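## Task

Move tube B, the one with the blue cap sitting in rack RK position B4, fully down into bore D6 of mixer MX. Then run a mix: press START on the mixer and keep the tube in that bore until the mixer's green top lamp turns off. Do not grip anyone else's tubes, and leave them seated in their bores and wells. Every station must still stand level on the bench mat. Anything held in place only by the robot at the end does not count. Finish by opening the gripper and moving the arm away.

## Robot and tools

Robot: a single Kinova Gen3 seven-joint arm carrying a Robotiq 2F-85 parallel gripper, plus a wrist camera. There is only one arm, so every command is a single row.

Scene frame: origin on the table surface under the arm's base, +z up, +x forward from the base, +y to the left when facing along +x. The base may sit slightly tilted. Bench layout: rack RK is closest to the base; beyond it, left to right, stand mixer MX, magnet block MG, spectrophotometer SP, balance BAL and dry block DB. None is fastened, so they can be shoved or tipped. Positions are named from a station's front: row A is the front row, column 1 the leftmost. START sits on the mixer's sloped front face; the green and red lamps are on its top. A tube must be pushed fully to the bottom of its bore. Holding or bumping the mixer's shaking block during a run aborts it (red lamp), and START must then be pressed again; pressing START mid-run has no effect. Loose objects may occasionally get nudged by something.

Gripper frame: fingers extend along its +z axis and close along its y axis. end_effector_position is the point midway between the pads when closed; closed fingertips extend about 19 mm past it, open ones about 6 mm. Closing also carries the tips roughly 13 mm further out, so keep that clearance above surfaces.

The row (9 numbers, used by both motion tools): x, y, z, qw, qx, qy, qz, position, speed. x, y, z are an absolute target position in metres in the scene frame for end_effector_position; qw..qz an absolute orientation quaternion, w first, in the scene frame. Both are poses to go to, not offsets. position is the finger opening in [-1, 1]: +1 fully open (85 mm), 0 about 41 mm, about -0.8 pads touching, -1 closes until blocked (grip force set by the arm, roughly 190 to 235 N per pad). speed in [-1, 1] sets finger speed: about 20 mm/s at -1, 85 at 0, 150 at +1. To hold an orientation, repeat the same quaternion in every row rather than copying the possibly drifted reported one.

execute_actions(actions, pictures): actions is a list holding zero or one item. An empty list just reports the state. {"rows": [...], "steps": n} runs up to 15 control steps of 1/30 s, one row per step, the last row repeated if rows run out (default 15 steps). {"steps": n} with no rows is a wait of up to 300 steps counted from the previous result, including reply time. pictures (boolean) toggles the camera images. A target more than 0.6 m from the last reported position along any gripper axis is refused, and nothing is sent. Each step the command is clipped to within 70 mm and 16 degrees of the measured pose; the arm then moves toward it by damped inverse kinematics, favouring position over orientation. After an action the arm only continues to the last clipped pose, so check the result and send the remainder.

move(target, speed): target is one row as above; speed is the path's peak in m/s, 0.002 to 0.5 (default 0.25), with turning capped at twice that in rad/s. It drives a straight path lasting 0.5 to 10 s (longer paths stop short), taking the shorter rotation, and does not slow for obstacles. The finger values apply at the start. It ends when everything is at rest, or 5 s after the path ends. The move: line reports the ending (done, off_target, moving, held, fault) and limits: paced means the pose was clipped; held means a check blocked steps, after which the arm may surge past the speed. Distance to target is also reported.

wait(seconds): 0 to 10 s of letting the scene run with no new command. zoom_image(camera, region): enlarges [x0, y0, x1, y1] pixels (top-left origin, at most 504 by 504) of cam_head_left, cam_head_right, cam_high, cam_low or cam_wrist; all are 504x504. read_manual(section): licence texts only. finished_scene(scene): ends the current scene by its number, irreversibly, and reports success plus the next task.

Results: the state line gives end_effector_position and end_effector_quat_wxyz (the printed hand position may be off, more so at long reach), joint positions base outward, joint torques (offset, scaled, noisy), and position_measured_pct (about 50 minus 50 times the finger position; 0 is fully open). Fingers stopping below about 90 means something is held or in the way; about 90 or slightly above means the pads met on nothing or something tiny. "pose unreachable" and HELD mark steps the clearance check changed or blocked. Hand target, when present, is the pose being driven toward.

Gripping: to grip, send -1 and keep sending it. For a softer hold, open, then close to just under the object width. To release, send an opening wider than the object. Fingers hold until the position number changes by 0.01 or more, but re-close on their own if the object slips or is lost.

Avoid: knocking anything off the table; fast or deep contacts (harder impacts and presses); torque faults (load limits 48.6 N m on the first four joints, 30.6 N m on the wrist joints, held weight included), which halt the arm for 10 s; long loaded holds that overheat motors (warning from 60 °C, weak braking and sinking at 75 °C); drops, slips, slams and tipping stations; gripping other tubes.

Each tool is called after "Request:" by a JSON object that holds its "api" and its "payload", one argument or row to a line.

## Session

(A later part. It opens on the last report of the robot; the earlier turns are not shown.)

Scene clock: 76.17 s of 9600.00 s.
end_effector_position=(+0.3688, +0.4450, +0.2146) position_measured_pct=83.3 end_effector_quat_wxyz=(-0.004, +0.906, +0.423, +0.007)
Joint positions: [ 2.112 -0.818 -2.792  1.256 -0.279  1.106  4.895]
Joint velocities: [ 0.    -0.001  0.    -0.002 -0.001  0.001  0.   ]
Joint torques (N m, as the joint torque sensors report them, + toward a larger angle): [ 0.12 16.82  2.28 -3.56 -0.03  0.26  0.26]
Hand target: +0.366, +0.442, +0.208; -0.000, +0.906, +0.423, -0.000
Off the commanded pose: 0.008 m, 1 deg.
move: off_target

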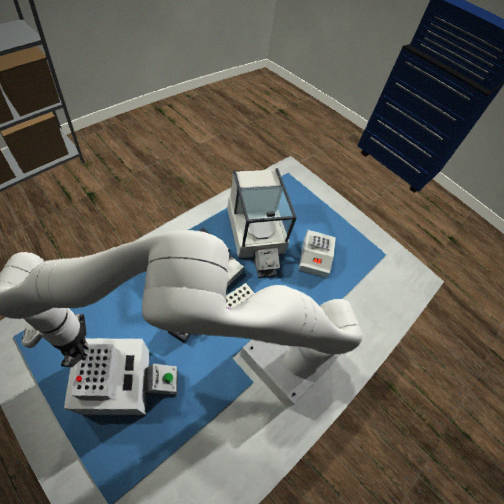

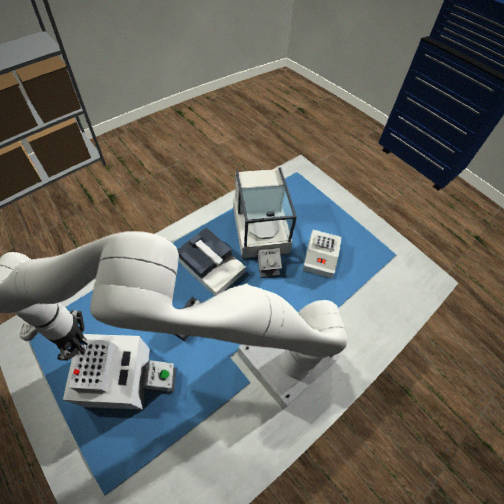

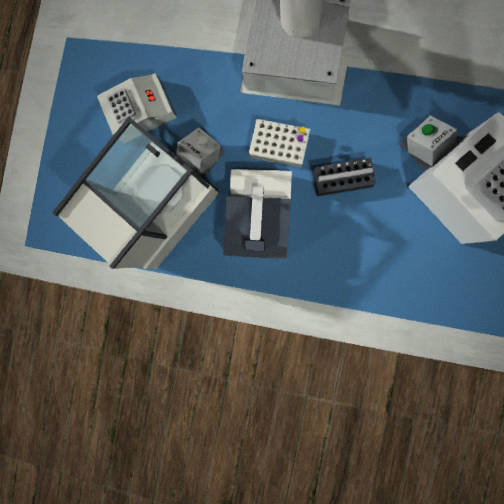

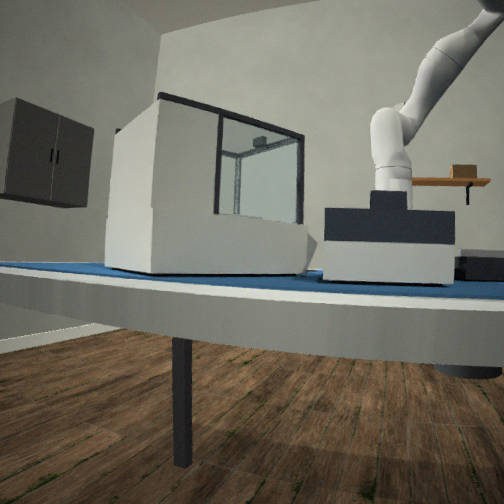

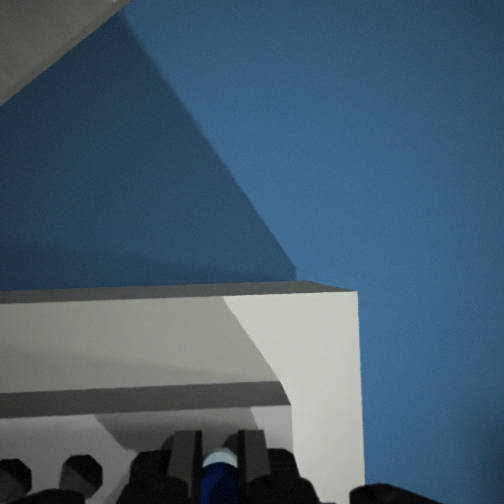

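Request:
{"api": "move", "payload": {
  "target": [0.3675, 0.4435, 0.218, 0, 0.906, 0.423, 0, -0.3, 0],
  "speed": 0.03
}}

Request:
{"api": "move", "payload": {
  "target": [0.3663, 0.4418, 0.275, 0, 0.906, 0.423, 0, -0.3, 0],
  "speed": 0.08
}}

Scene clock: 80.27 s of 9600.00 s.
end_effector_position=(+0.3675, +0.4435, +0.2180) position_measured_pct=65.1 end_effector_quat_wxyz=(-0.000, +0.906, +0.423, +0.000)
Joint positions: [ 2.113 -0.82  -2.791  1.239 -0.275  1.135  4.89 ]
Joint velocities: [ 0.    -0.001 -0.    -0.003  0.     0.006 -0.   ]
Joint torques (N m, as the joint torque sensors report them, + toward a larger angle): [ 0.01 23.68  2.67 -7.6  -0.34 -0.16  0.24]
Hand target: +0.368, +0.443, +0.218; +0.000, +0.906, +0.423, +0.000
Off the commanded pose: 0.000 m, 0 deg.
move: done

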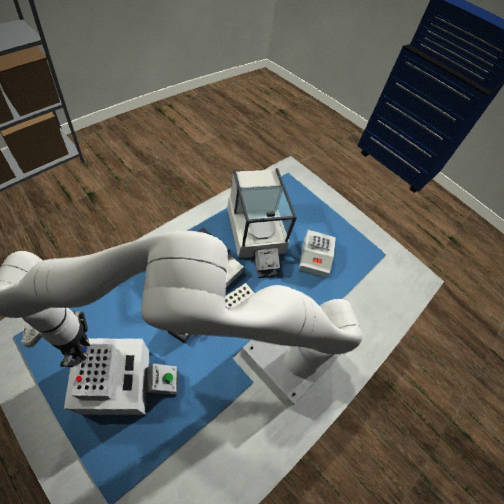

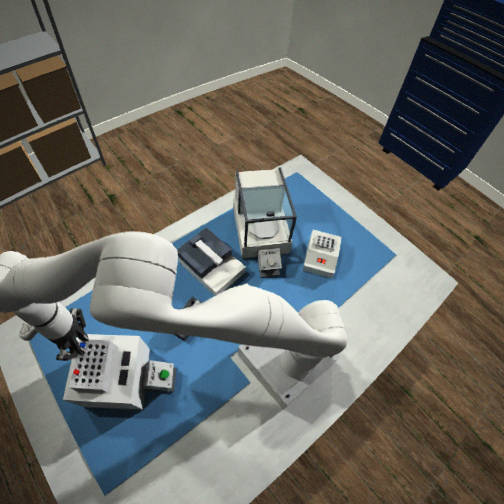

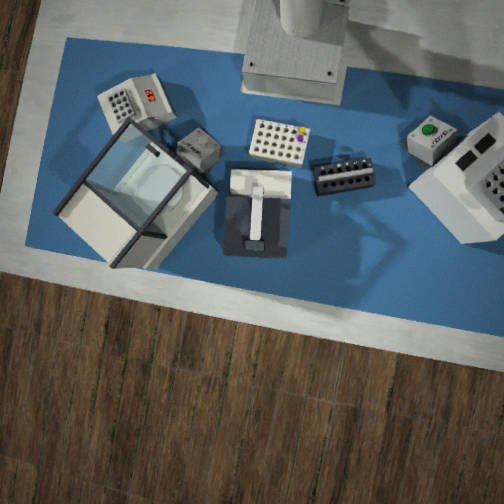

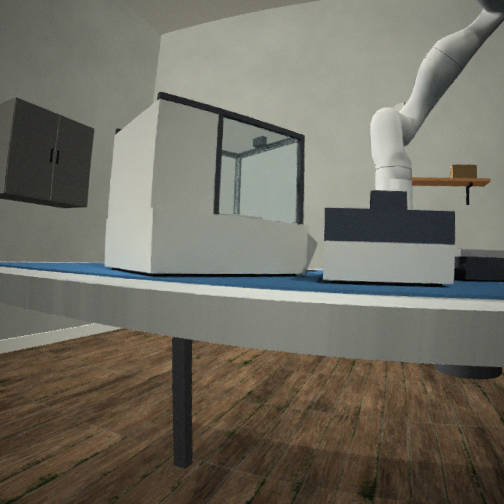

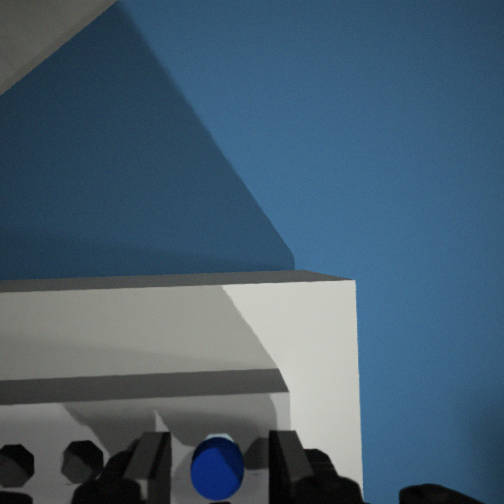

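Scene clock: 81.37 s of 9600.00 s.
end_effector_position=(+0.3664, +0.4418, +0.2749) position_measured_pct=65.1 end_effector_quat_wxyz=(+0.000, +0.906, +0.423, +0.000)
Joint positions: [ 2.111 -0.761 -2.777  1.161 -0.255  1.27   4.871]
Joint velocities: [ 0.     0.001  0.    -0.001  0.002  0.003 -0.002]
Joint torques (N m, as the joint torque sensors report them, + toward a larger angle): [-0.42 23.05  3.34 -8.69  0.4  -0.11  0.22]
Hand target: +0.366, +0.442, +0.275; +0.000, +0.906, +0.423, +0.000
Off the commanded pose: 0.000 m, 0 deg.
move: done

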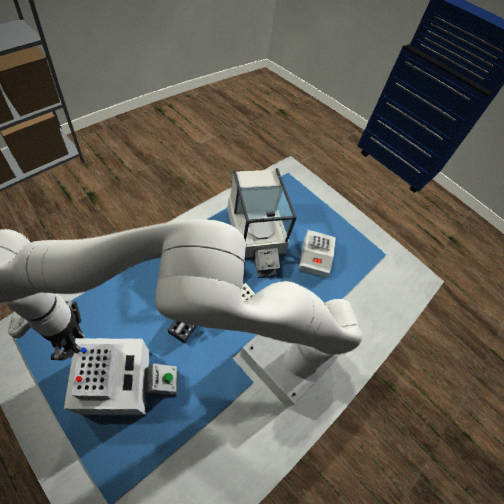

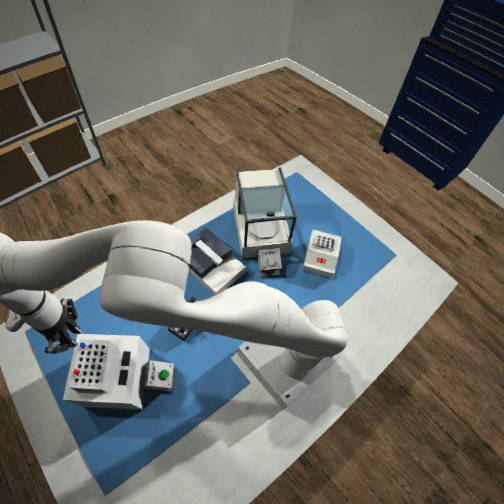

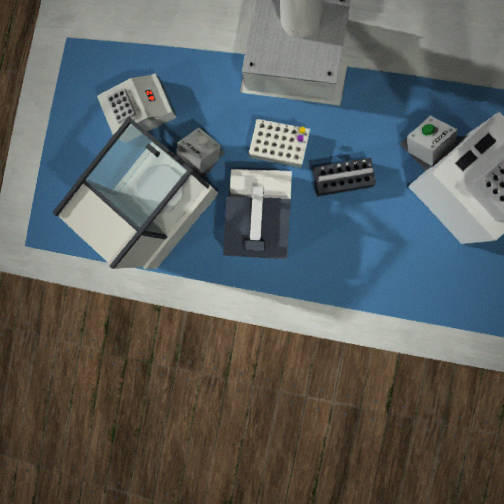

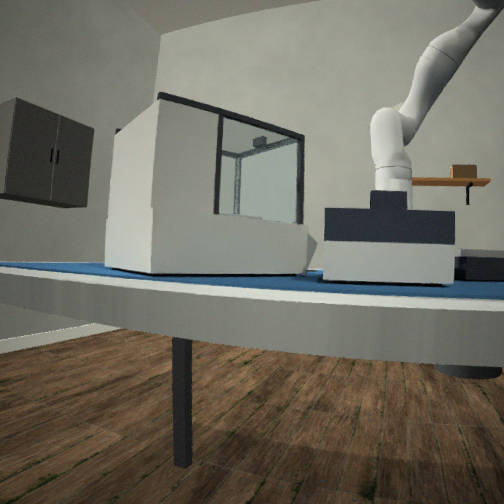

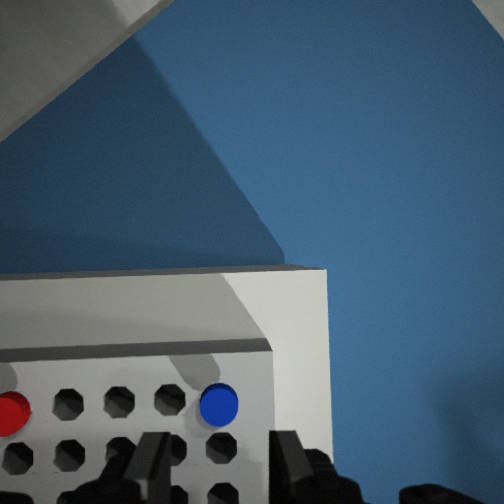

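Request:
{"api": "move", "payload": {
  "target": [0.3670, 0.4426, 0.245, 0, 0.906, 0.423, 0, -1, 1],
  "speed": 0.05
}}

Request:
{"api": "move", "payload": {
  "target": [0.3670, 0.4426, 0.219, 0, 0.906, 0.423, 0, -1, 1],
  "speed": 0.02
}}

Scene clock: 85.30 s of 9600.00 s.
end_effector_position=(+0.3669, +0.4426, +0.2451) position_measured_pct=91.7 end_effector_quat_wxyz=(-0.000, +0.906, +0.423, -0.000)
Joint positions: [ 2.112 -0.79  -2.784  1.206 -0.265  1.198  4.882]
Joint velocities: [-0.    -0.002 -0.     0.004  0.001 -0.003  0.   ]
Joint torques (N m, as the joint torque sensors report them, + toward a larger angle): [ 0.07 23.48  2.8  -7.74 -0.06 -0.15 -0.12]
Hand target: +0.367, +0.443, +0.245; -0.000, +0.906, +0.423, -0.000
Off the commanded pose: 0.000 m, 0 deg.
move: done

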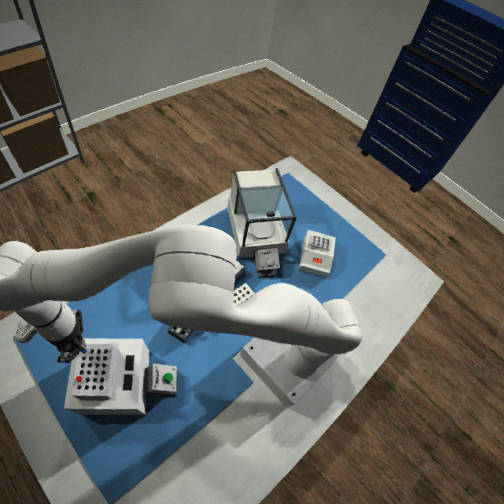

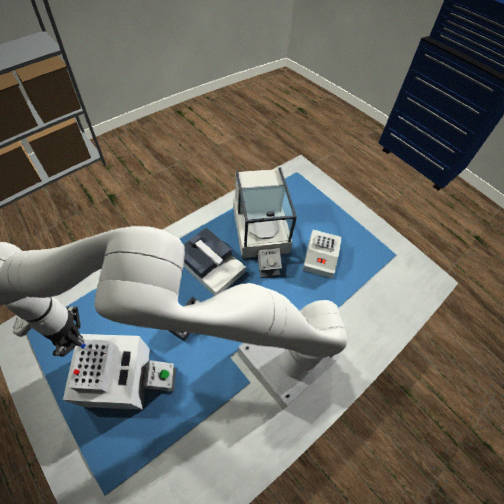

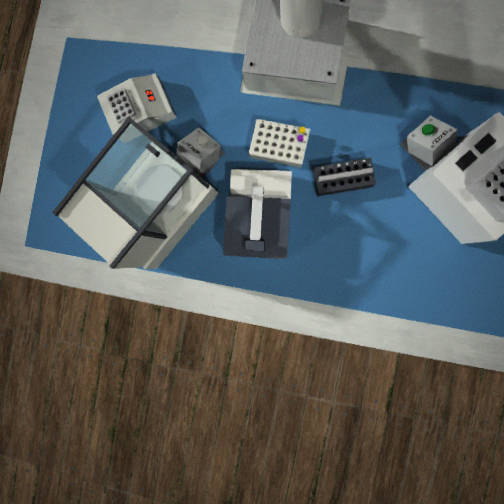

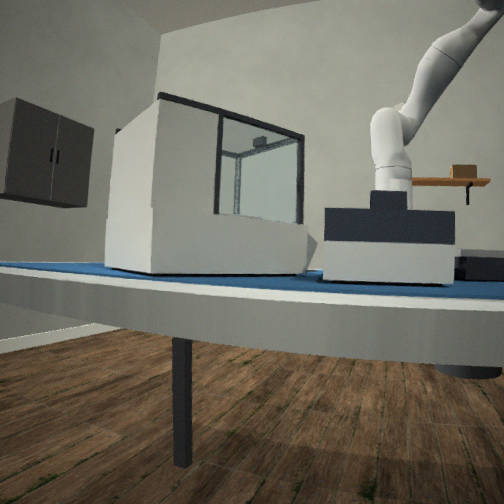

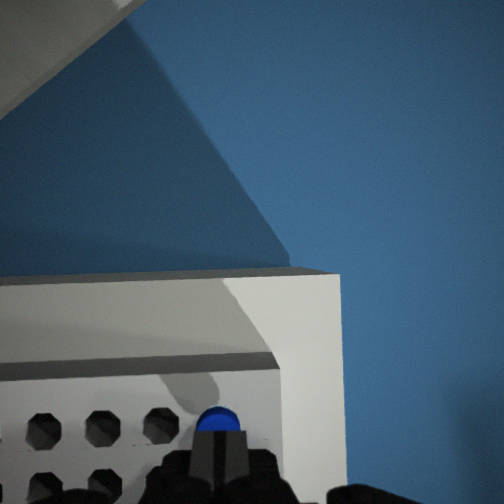

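Scene clock: 86.83 s of 9600.00 s.
end_effector_position=(+0.3682, +0.4434, +0.2268) position_measured_pct=91.7 end_effector_quat_wxyz=(-0.003, +0.906, +0.423, +0.004)
Joint positions: [ 2.112 -0.805 -2.788  1.24  -0.274  1.141  4.891]
Joint velocities: [-0.     0.002  0.     0.004 -0.001 -0.003  0.   ]
Joint torques (N m, as the joint torque sensors report them, + toward a larger angle): [-0.66 13.92  1.39 -5.49 -0.49 -3.    0.15]
Hand target: +0.367, +0.443, +0.219; -0.000, +0.906, +0.423, -0.000
Off the commanded pose: 0.008 m, 1 deg.
move: off_target

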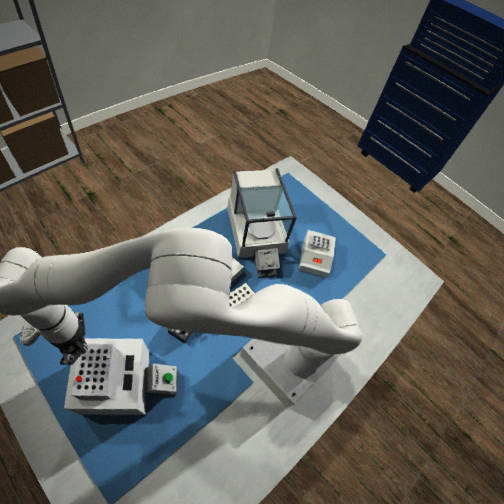

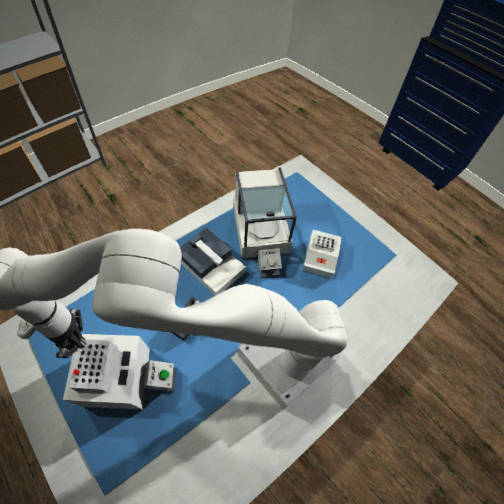

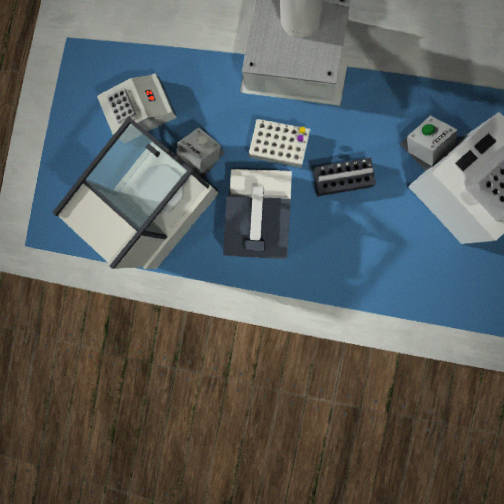

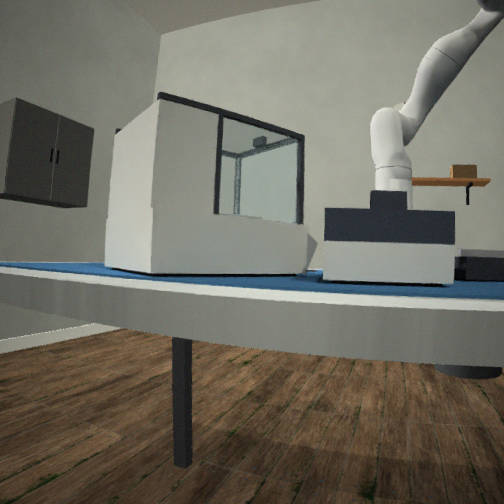

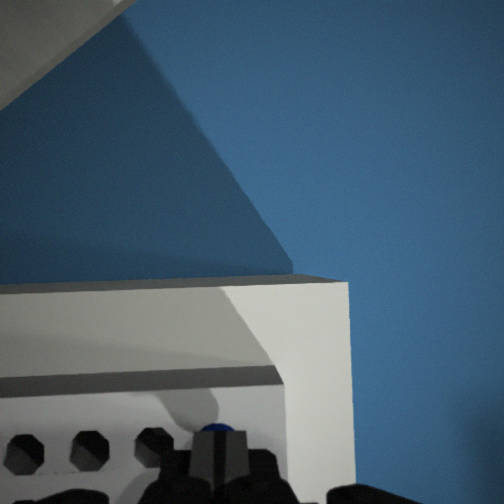

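Request:
{"api": "move", "payload": {
  "target": [0.3670, 0.4426, 0.27, 0, 0.906, 0.423, 0, -1, 1],
  "speed": 0.1
}}

Request:
{"api": "move", "payload": {
  "target": [0.19, 0.31, 0.30, 0, 0.906, 0.423, 0, -1, 1],
  "speed": 0.25
}}

Scene clock: 92.60 s of 9600.00 s.
end_effector_position=(+0.3671, +0.4426, +0.2699) position_measured_pct=91.7 end_effector_quat_wxyz=(+0.000, +0.906, +0.423, +0.000)
Joint positions: [ 2.112 -0.767 -2.778  1.165 -0.257  1.259  4.873]
Joint velocities: [ 0.     0.     0.    -0.003  0.001  0.004  0.001]
Joint torques (N m, as the joint torque sensors report them, + toward a larger angle): [-0.58 23.43  2.83 -8.06  0.19 -0.03  0.05]
Hand target: +0.367, +0.443, +0.270; +0.000, +0.906, +0.423, +0.000
Off the commanded pose: 0.000 m, 0 deg.
move: done

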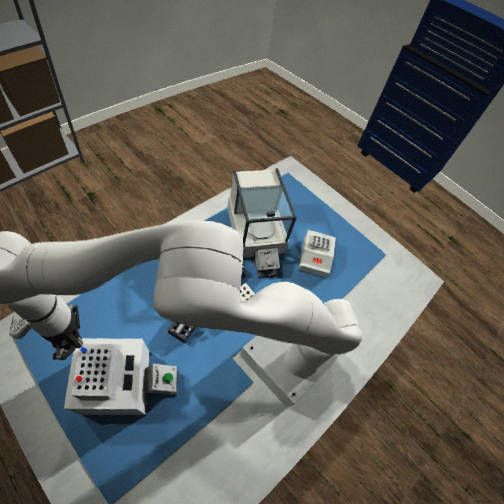

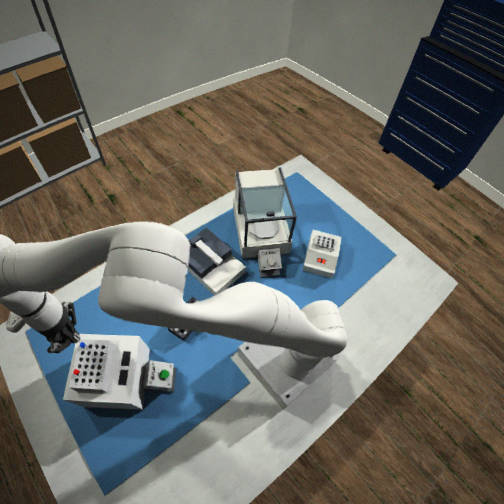

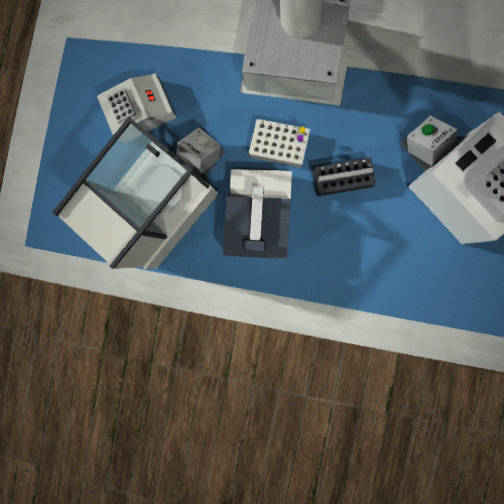

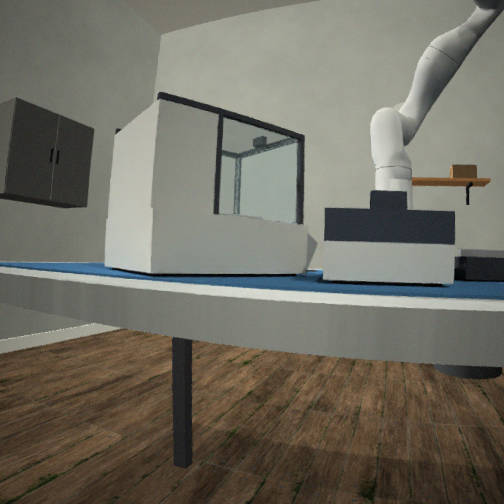

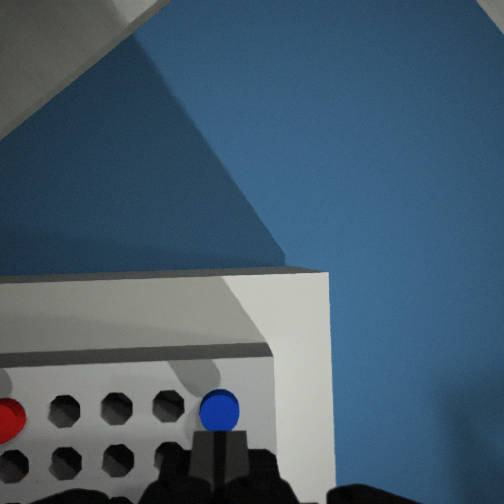

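Scene clock: 94.13 s of 9600.00 s.
end_effector_position=(+0.1902, +0.3101, +0.3000) position_measured_pct=91.7 end_effector_quat_wxyz=(+0.000, +0.906, +0.423, +0.000)
Joint positions: [ 1.811 -0.277 -2.724  1.88  -0.125  1.018  4.693]
Joint velocities: [-0.004  0.006 -0.001  0.001  0.002 -0.001 -0.003]
Joint torques (N m, as the joint torque sensors report them, + toward a larger angle): [-0.05 13.07  1.17 -7.92 -0.3  -0.13  0.4 ]
Hand target: +0.190, +0.310, +0.300; -0.000, +0.906, +0.423, +0.000
Off the commanded pose: 0.000 m, 0 deg.
move: done

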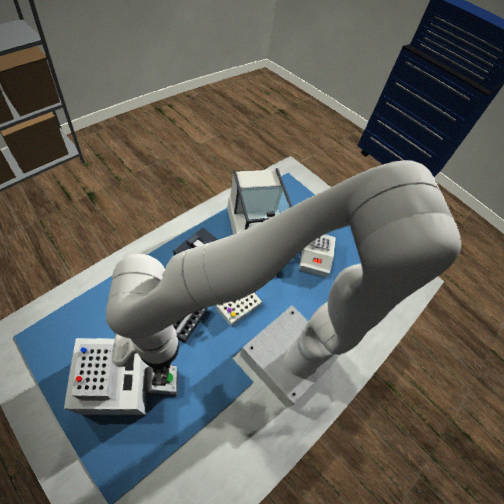

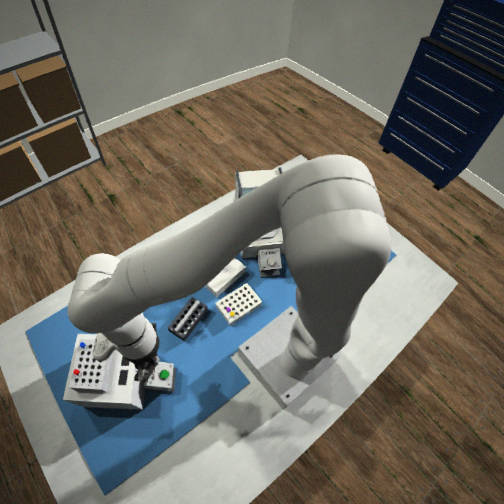

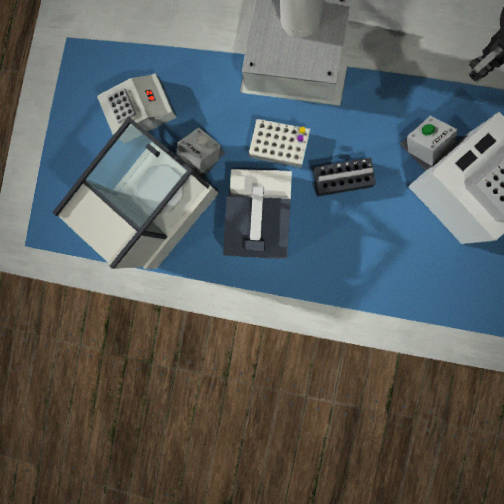

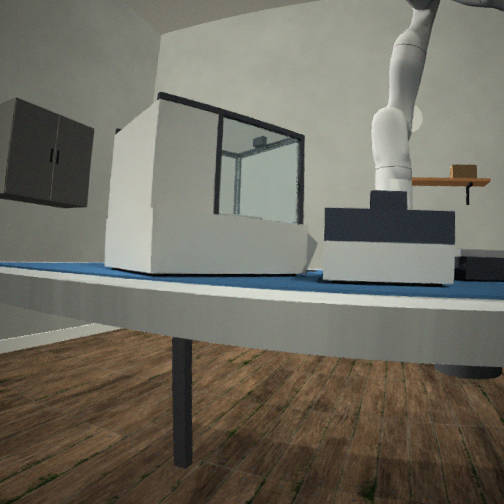

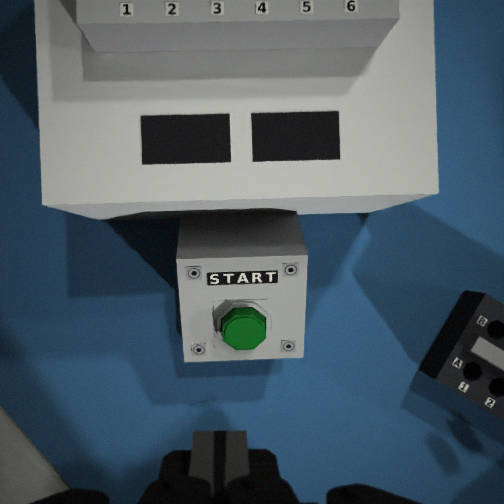

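Request:
{"api": "move", "payload": {
  "target": [0.2074, 0.3094, 0.14, 0, 0.906, 0.423, 0, -1, 1],
  "speed": 0.2
}}

Scene clock: 99.53 s of 9600.00 s.
end_effector_position=(+0.2069, +0.3095, +0.1402) position_measured_pct=91.7 end_effector_quat_wxyz=(-0.001, +0.906, +0.424, -0.000)
Joint positions: [ 1.966 -0.591 -2.838  2.071 -0.329  0.531  4.921]
Joint velocities: [ 0.005 -0.006 -0.     0.001 -0.002 -0.002  0.002]
Joint torques (N m, as the joint torque sensors report them, + toward a larger angle): [ 0.02 15.94  2.12 -4.3  -0.39  0.01  0.15]
Hand target: +0.207, +0.309, +0.140; -0.000, +0.906, +0.424, -0.000
Off the commanded pose: 0.001 m, 0 deg.
move: done

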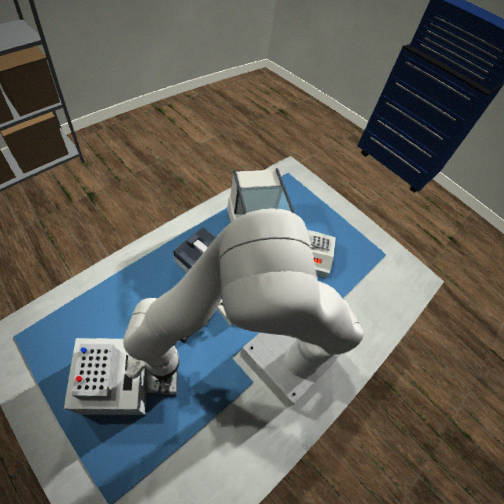

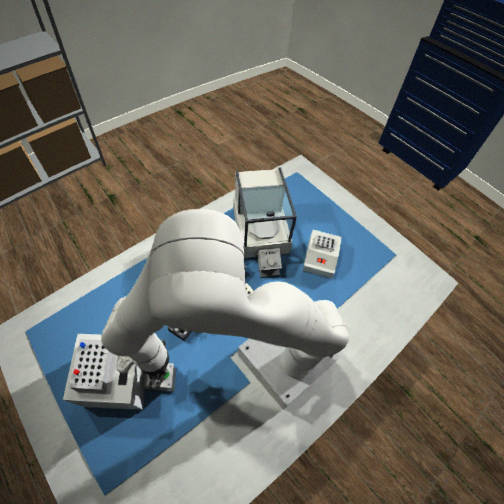

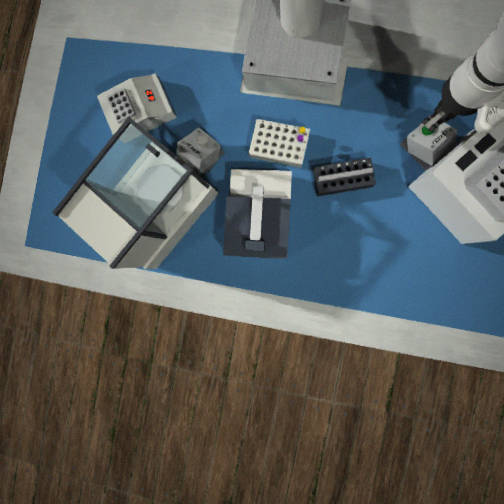

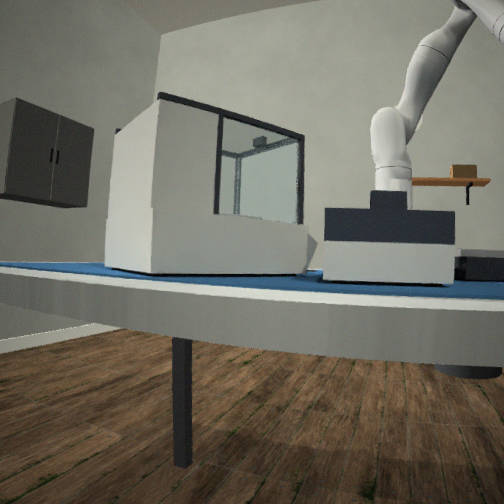

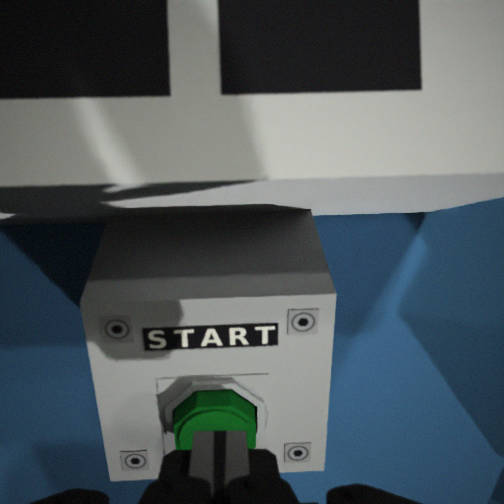

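Request:
{"api": "move", "payload": {
  "target": [0.2069, 0.3090, 0.128, 0, 0.906, 0.423, 0, -1, 1],
  "speed": 0.02
}}

Scene clock: 103.80 s of 9600.00 s.
end_effector_position=(+0.2068, +0.3091, +0.1282) position_measured_pct=91.7 end_effector_quat_wxyz=(-0.000, +0.906, +0.423, +0.000)
Joint positions: [ 1.978 -0.618 -2.855  2.081 -0.344  0.494  4.933]
Joint velocities: [ 0.003 -0.006 -0.002  0.001 -0.002 -0.005  0.002]
Joint torques (N m, as the joint torque sensors report them, + toward a larger angle): [ 0.29 16.22  1.67 -4.15 -0.1  -0.29  0.17]
Hand target: +0.207, +0.309, +0.128; -0.000, +0.906, +0.423, -0.000
Off the commanded pose: 0.000 m, 0 deg.
move: done

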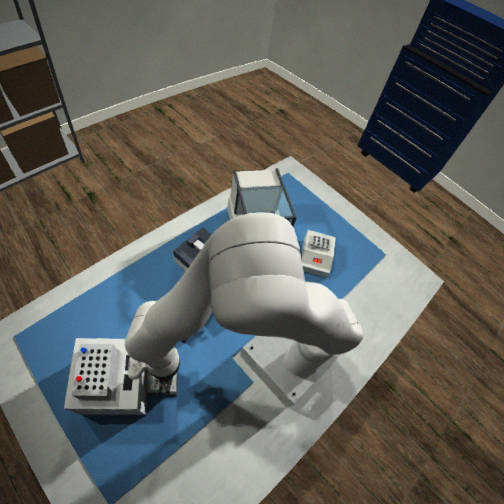

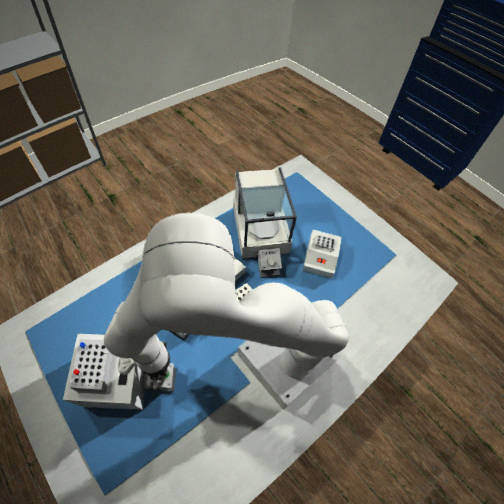

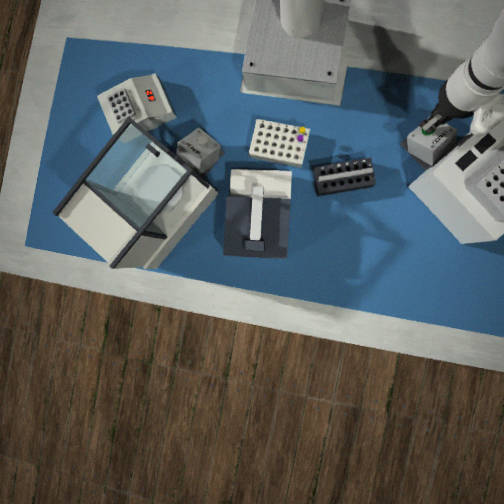

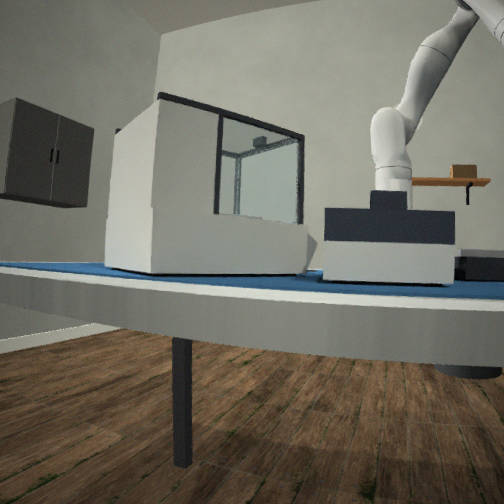

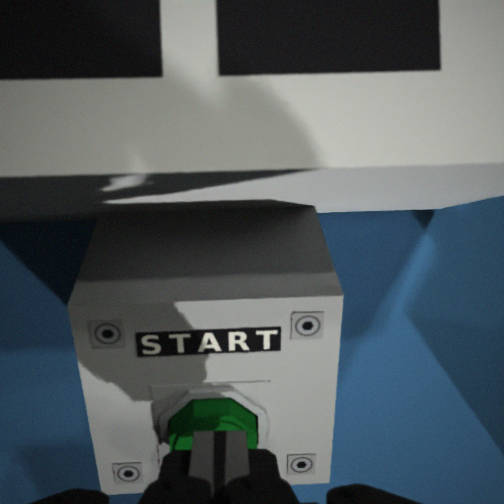

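Request:
{"api": "move", "payload": {
  "target": [0.2069, 0.3090, 0.110, 0, 0.906, 0.423, 0, -1, 1],
  "speed": 0.02
}}

Scene clock: 107.43 s of 9600.00 s.
end_effector_position=(+0.2069, +0.3093, +0.1132) position_measured_pct=91.7 end_effector_quat_wxyz=(-0.002, +0.906, +0.423, +0.001)
Joint positions: [ 2.    -0.651 -2.882  2.093 -0.365  0.444  4.953]
Joint velocities: [ 0.004  0.001 -0.003  0.004 -0.003 -0.004  0.004]
Joint torques (N m, as the joint torque sensors report them, + toward a larger angle): [-0.52  9.82  1.13 -4.22 -0.19 -1.89  0.26]
Hand target: +0.207, +0.309, +0.110; -0.000, +0.906, +0.423, -0.000
Off the commanded pose: 0.003 m, 0 deg.
move: done

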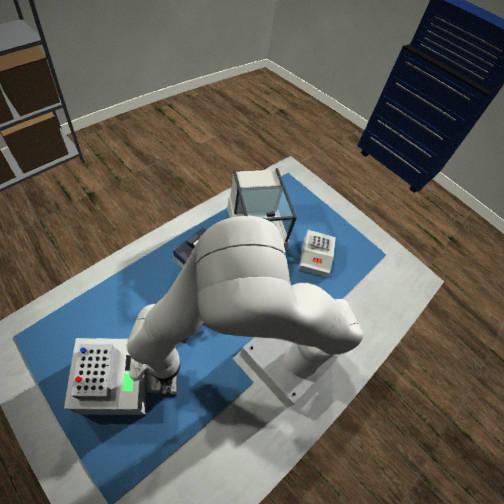

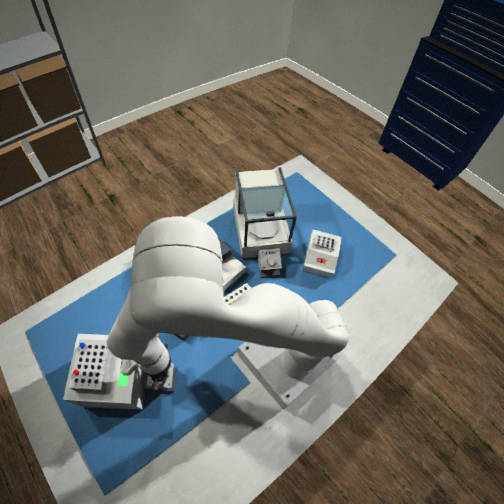

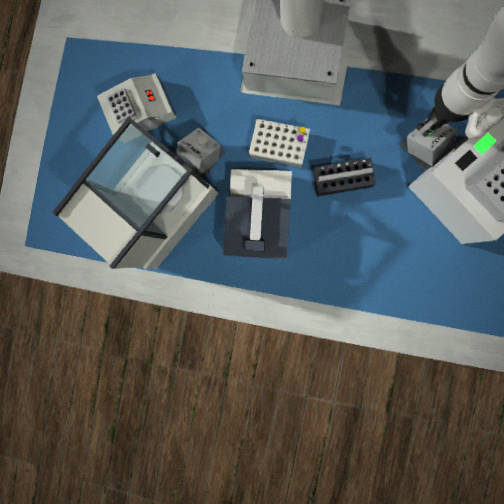

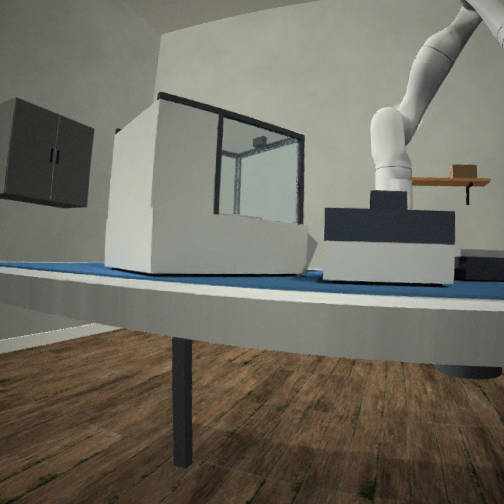

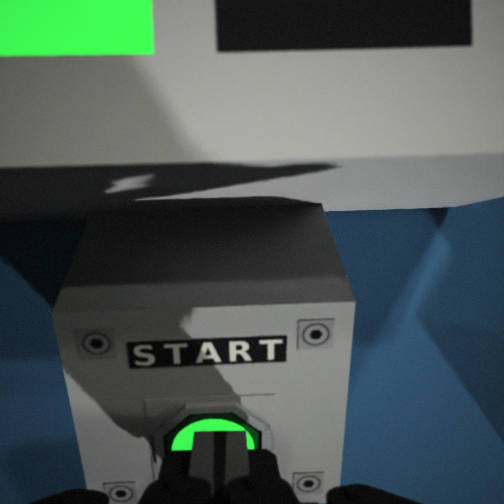

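Running. Lift clear.

Request:
{"api": "move", "payload": {
  "target": [0.20, 0.30, 0.36, 0, 0.906, 0.423, 0, -1, 1],
  "speed": 0.15
}}

Request:
{"api": "wait", "payload": {
  "seconds": 10
}}

Scene clock: 111.80 s of 9600.00 s.
end_effector_position=(+0.2006, +0.3001, +0.3598) position_measured_pct=91.7 end_effector_quat_wxyz=(+0.001, +0.906, +0.422, +0.001)
Joint positions: [ 1.819 -0.201 -2.706  1.761 -0.084  1.206  4.688]
Joint velocities: [-0.001  0.002 -0.001 -0.002  0.001  0.004 -0.   ]
Joint torques (N m, as the joint torque sensors report them, + toward a larger angle): [-0.48 12.4   1.7  -8.13 -0.14 -0.2   0.21]
Hand target: +0.201, +0.300, +0.360; +0.001, +0.906, +0.422, +0.001
Off the commanded pose: 0.001 m, 0 deg.
move: done

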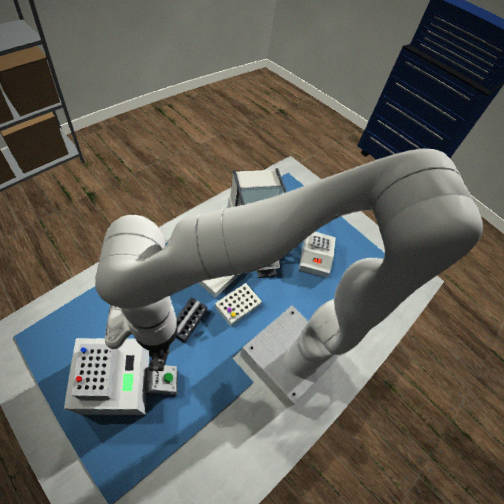

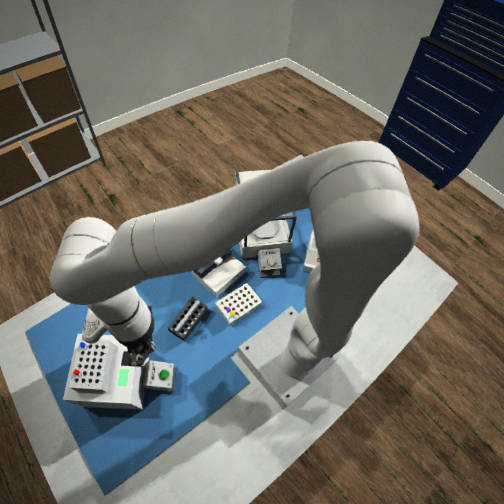

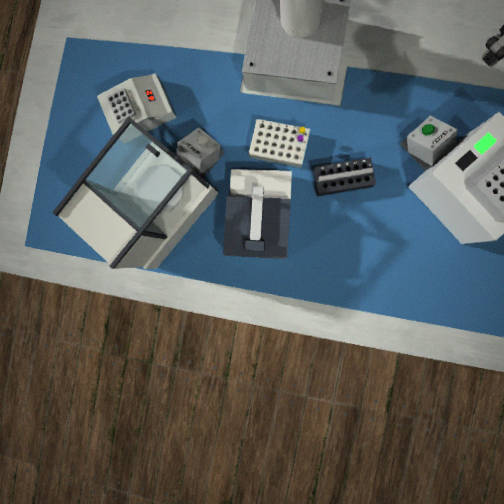

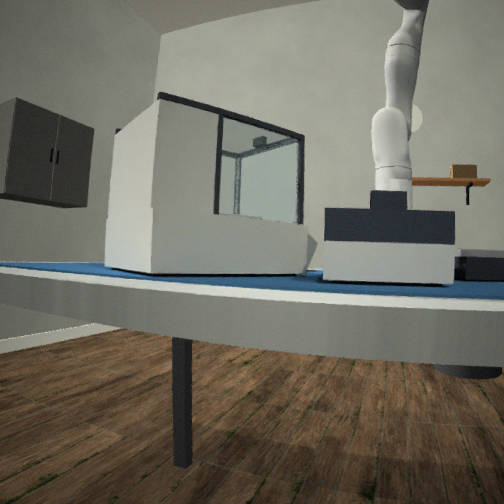

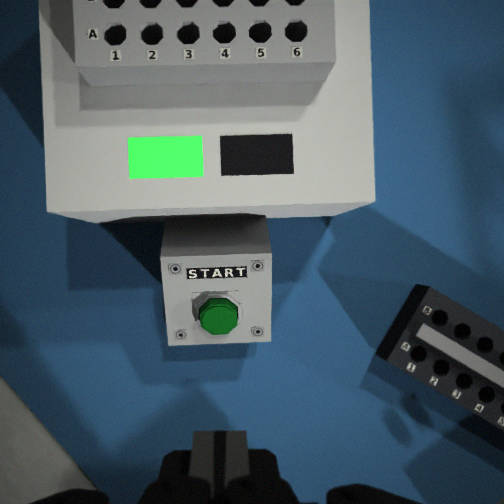

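Scene clock: 121.80 s of 9600.00 s.
end_effector_position=(+0.2006, +0.3001, +0.3600) position_measured_pct=91.7 end_effector_quat_wxyz=(+0.001, +0.906, +0.422, +0.001)
Joint positions: [ 1.819 -0.201 -2.706  1.761 -0.084  1.206  4.688]
Joint velocities: [ 0.     0.     0.001 -0.    -0.002  0.     0.002]
Joint torques (N m, as the joint torque sensors report them, + toward a larger angle): [-0.11 12.58  0.97 -8.38 -0.01 -0.1  -0.04]
Hand target: +0.201, +0.300, +0.360; +0.001, +0.906, +0.422, +0.001
Off the commanded pose: 0.001 m, 0 deg.
Steps of this call (steps 1 to 300: nothing new was sent). Readings (end_effector_position | what the end effector reports):
1: (+0.2006, +0.3001, +0.3599) | position_measured_pct=91.7
2: (+0.2006, +0.3001, +0.3599) | position_measured_pct=91.7
4: (+0.2006, +0.3001, +0.3600) | position_measured_pct=91.7
8: (+0.2006, +0.3001, +0.3600) | position_measured_pct=91.7
300: the state above

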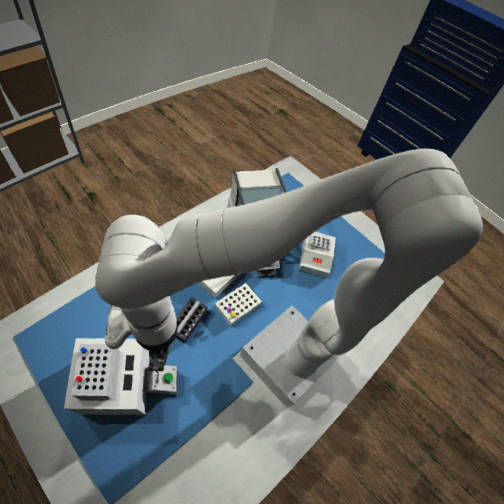

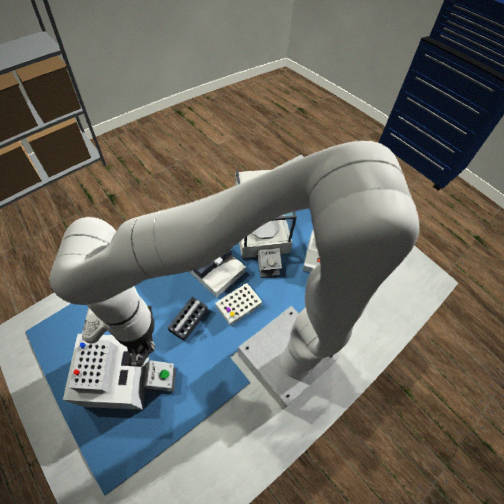

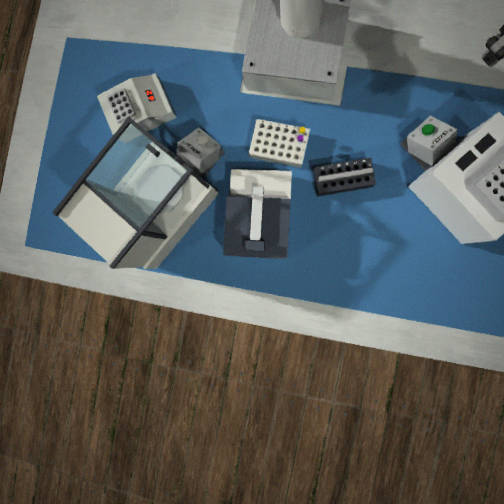

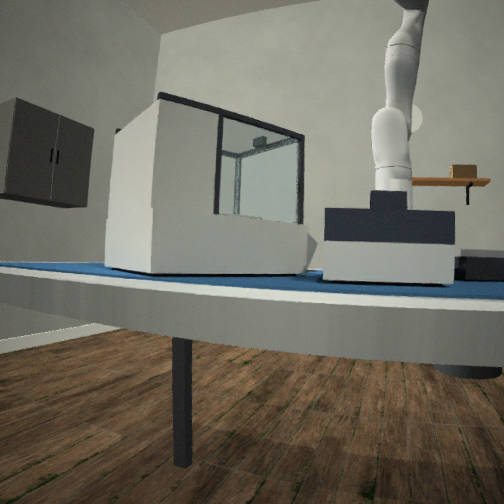

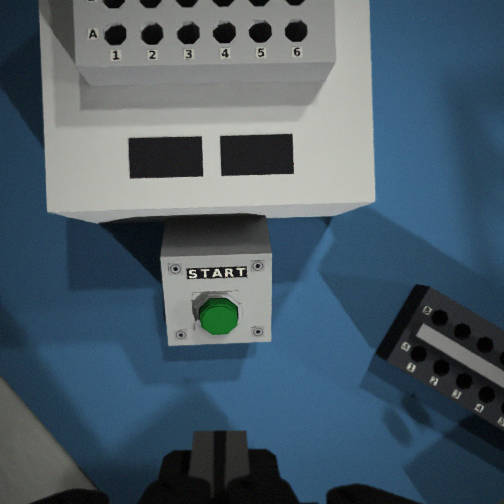

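Request:
{"api": "zoom_image", "payload": {
  "camera": "cam_head_left",
  "region": [50, 330, 190, 420]
}}

Region (50, 330, 190, 420) of cam_head_left's 504x504 image, scaled by 3.600, with more detail than that image has; it fills the top 324 rows of this view, and the rest is white.

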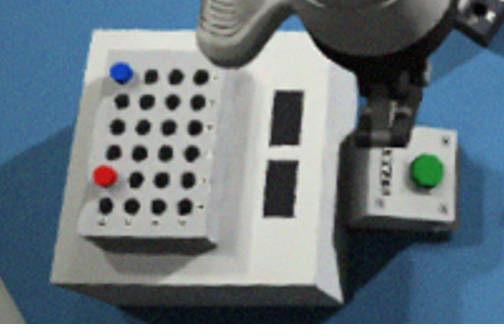

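Request:
{"api": "finished_scene", "payload": {
  "scene": 1
}}

The scene is finished: the task was done.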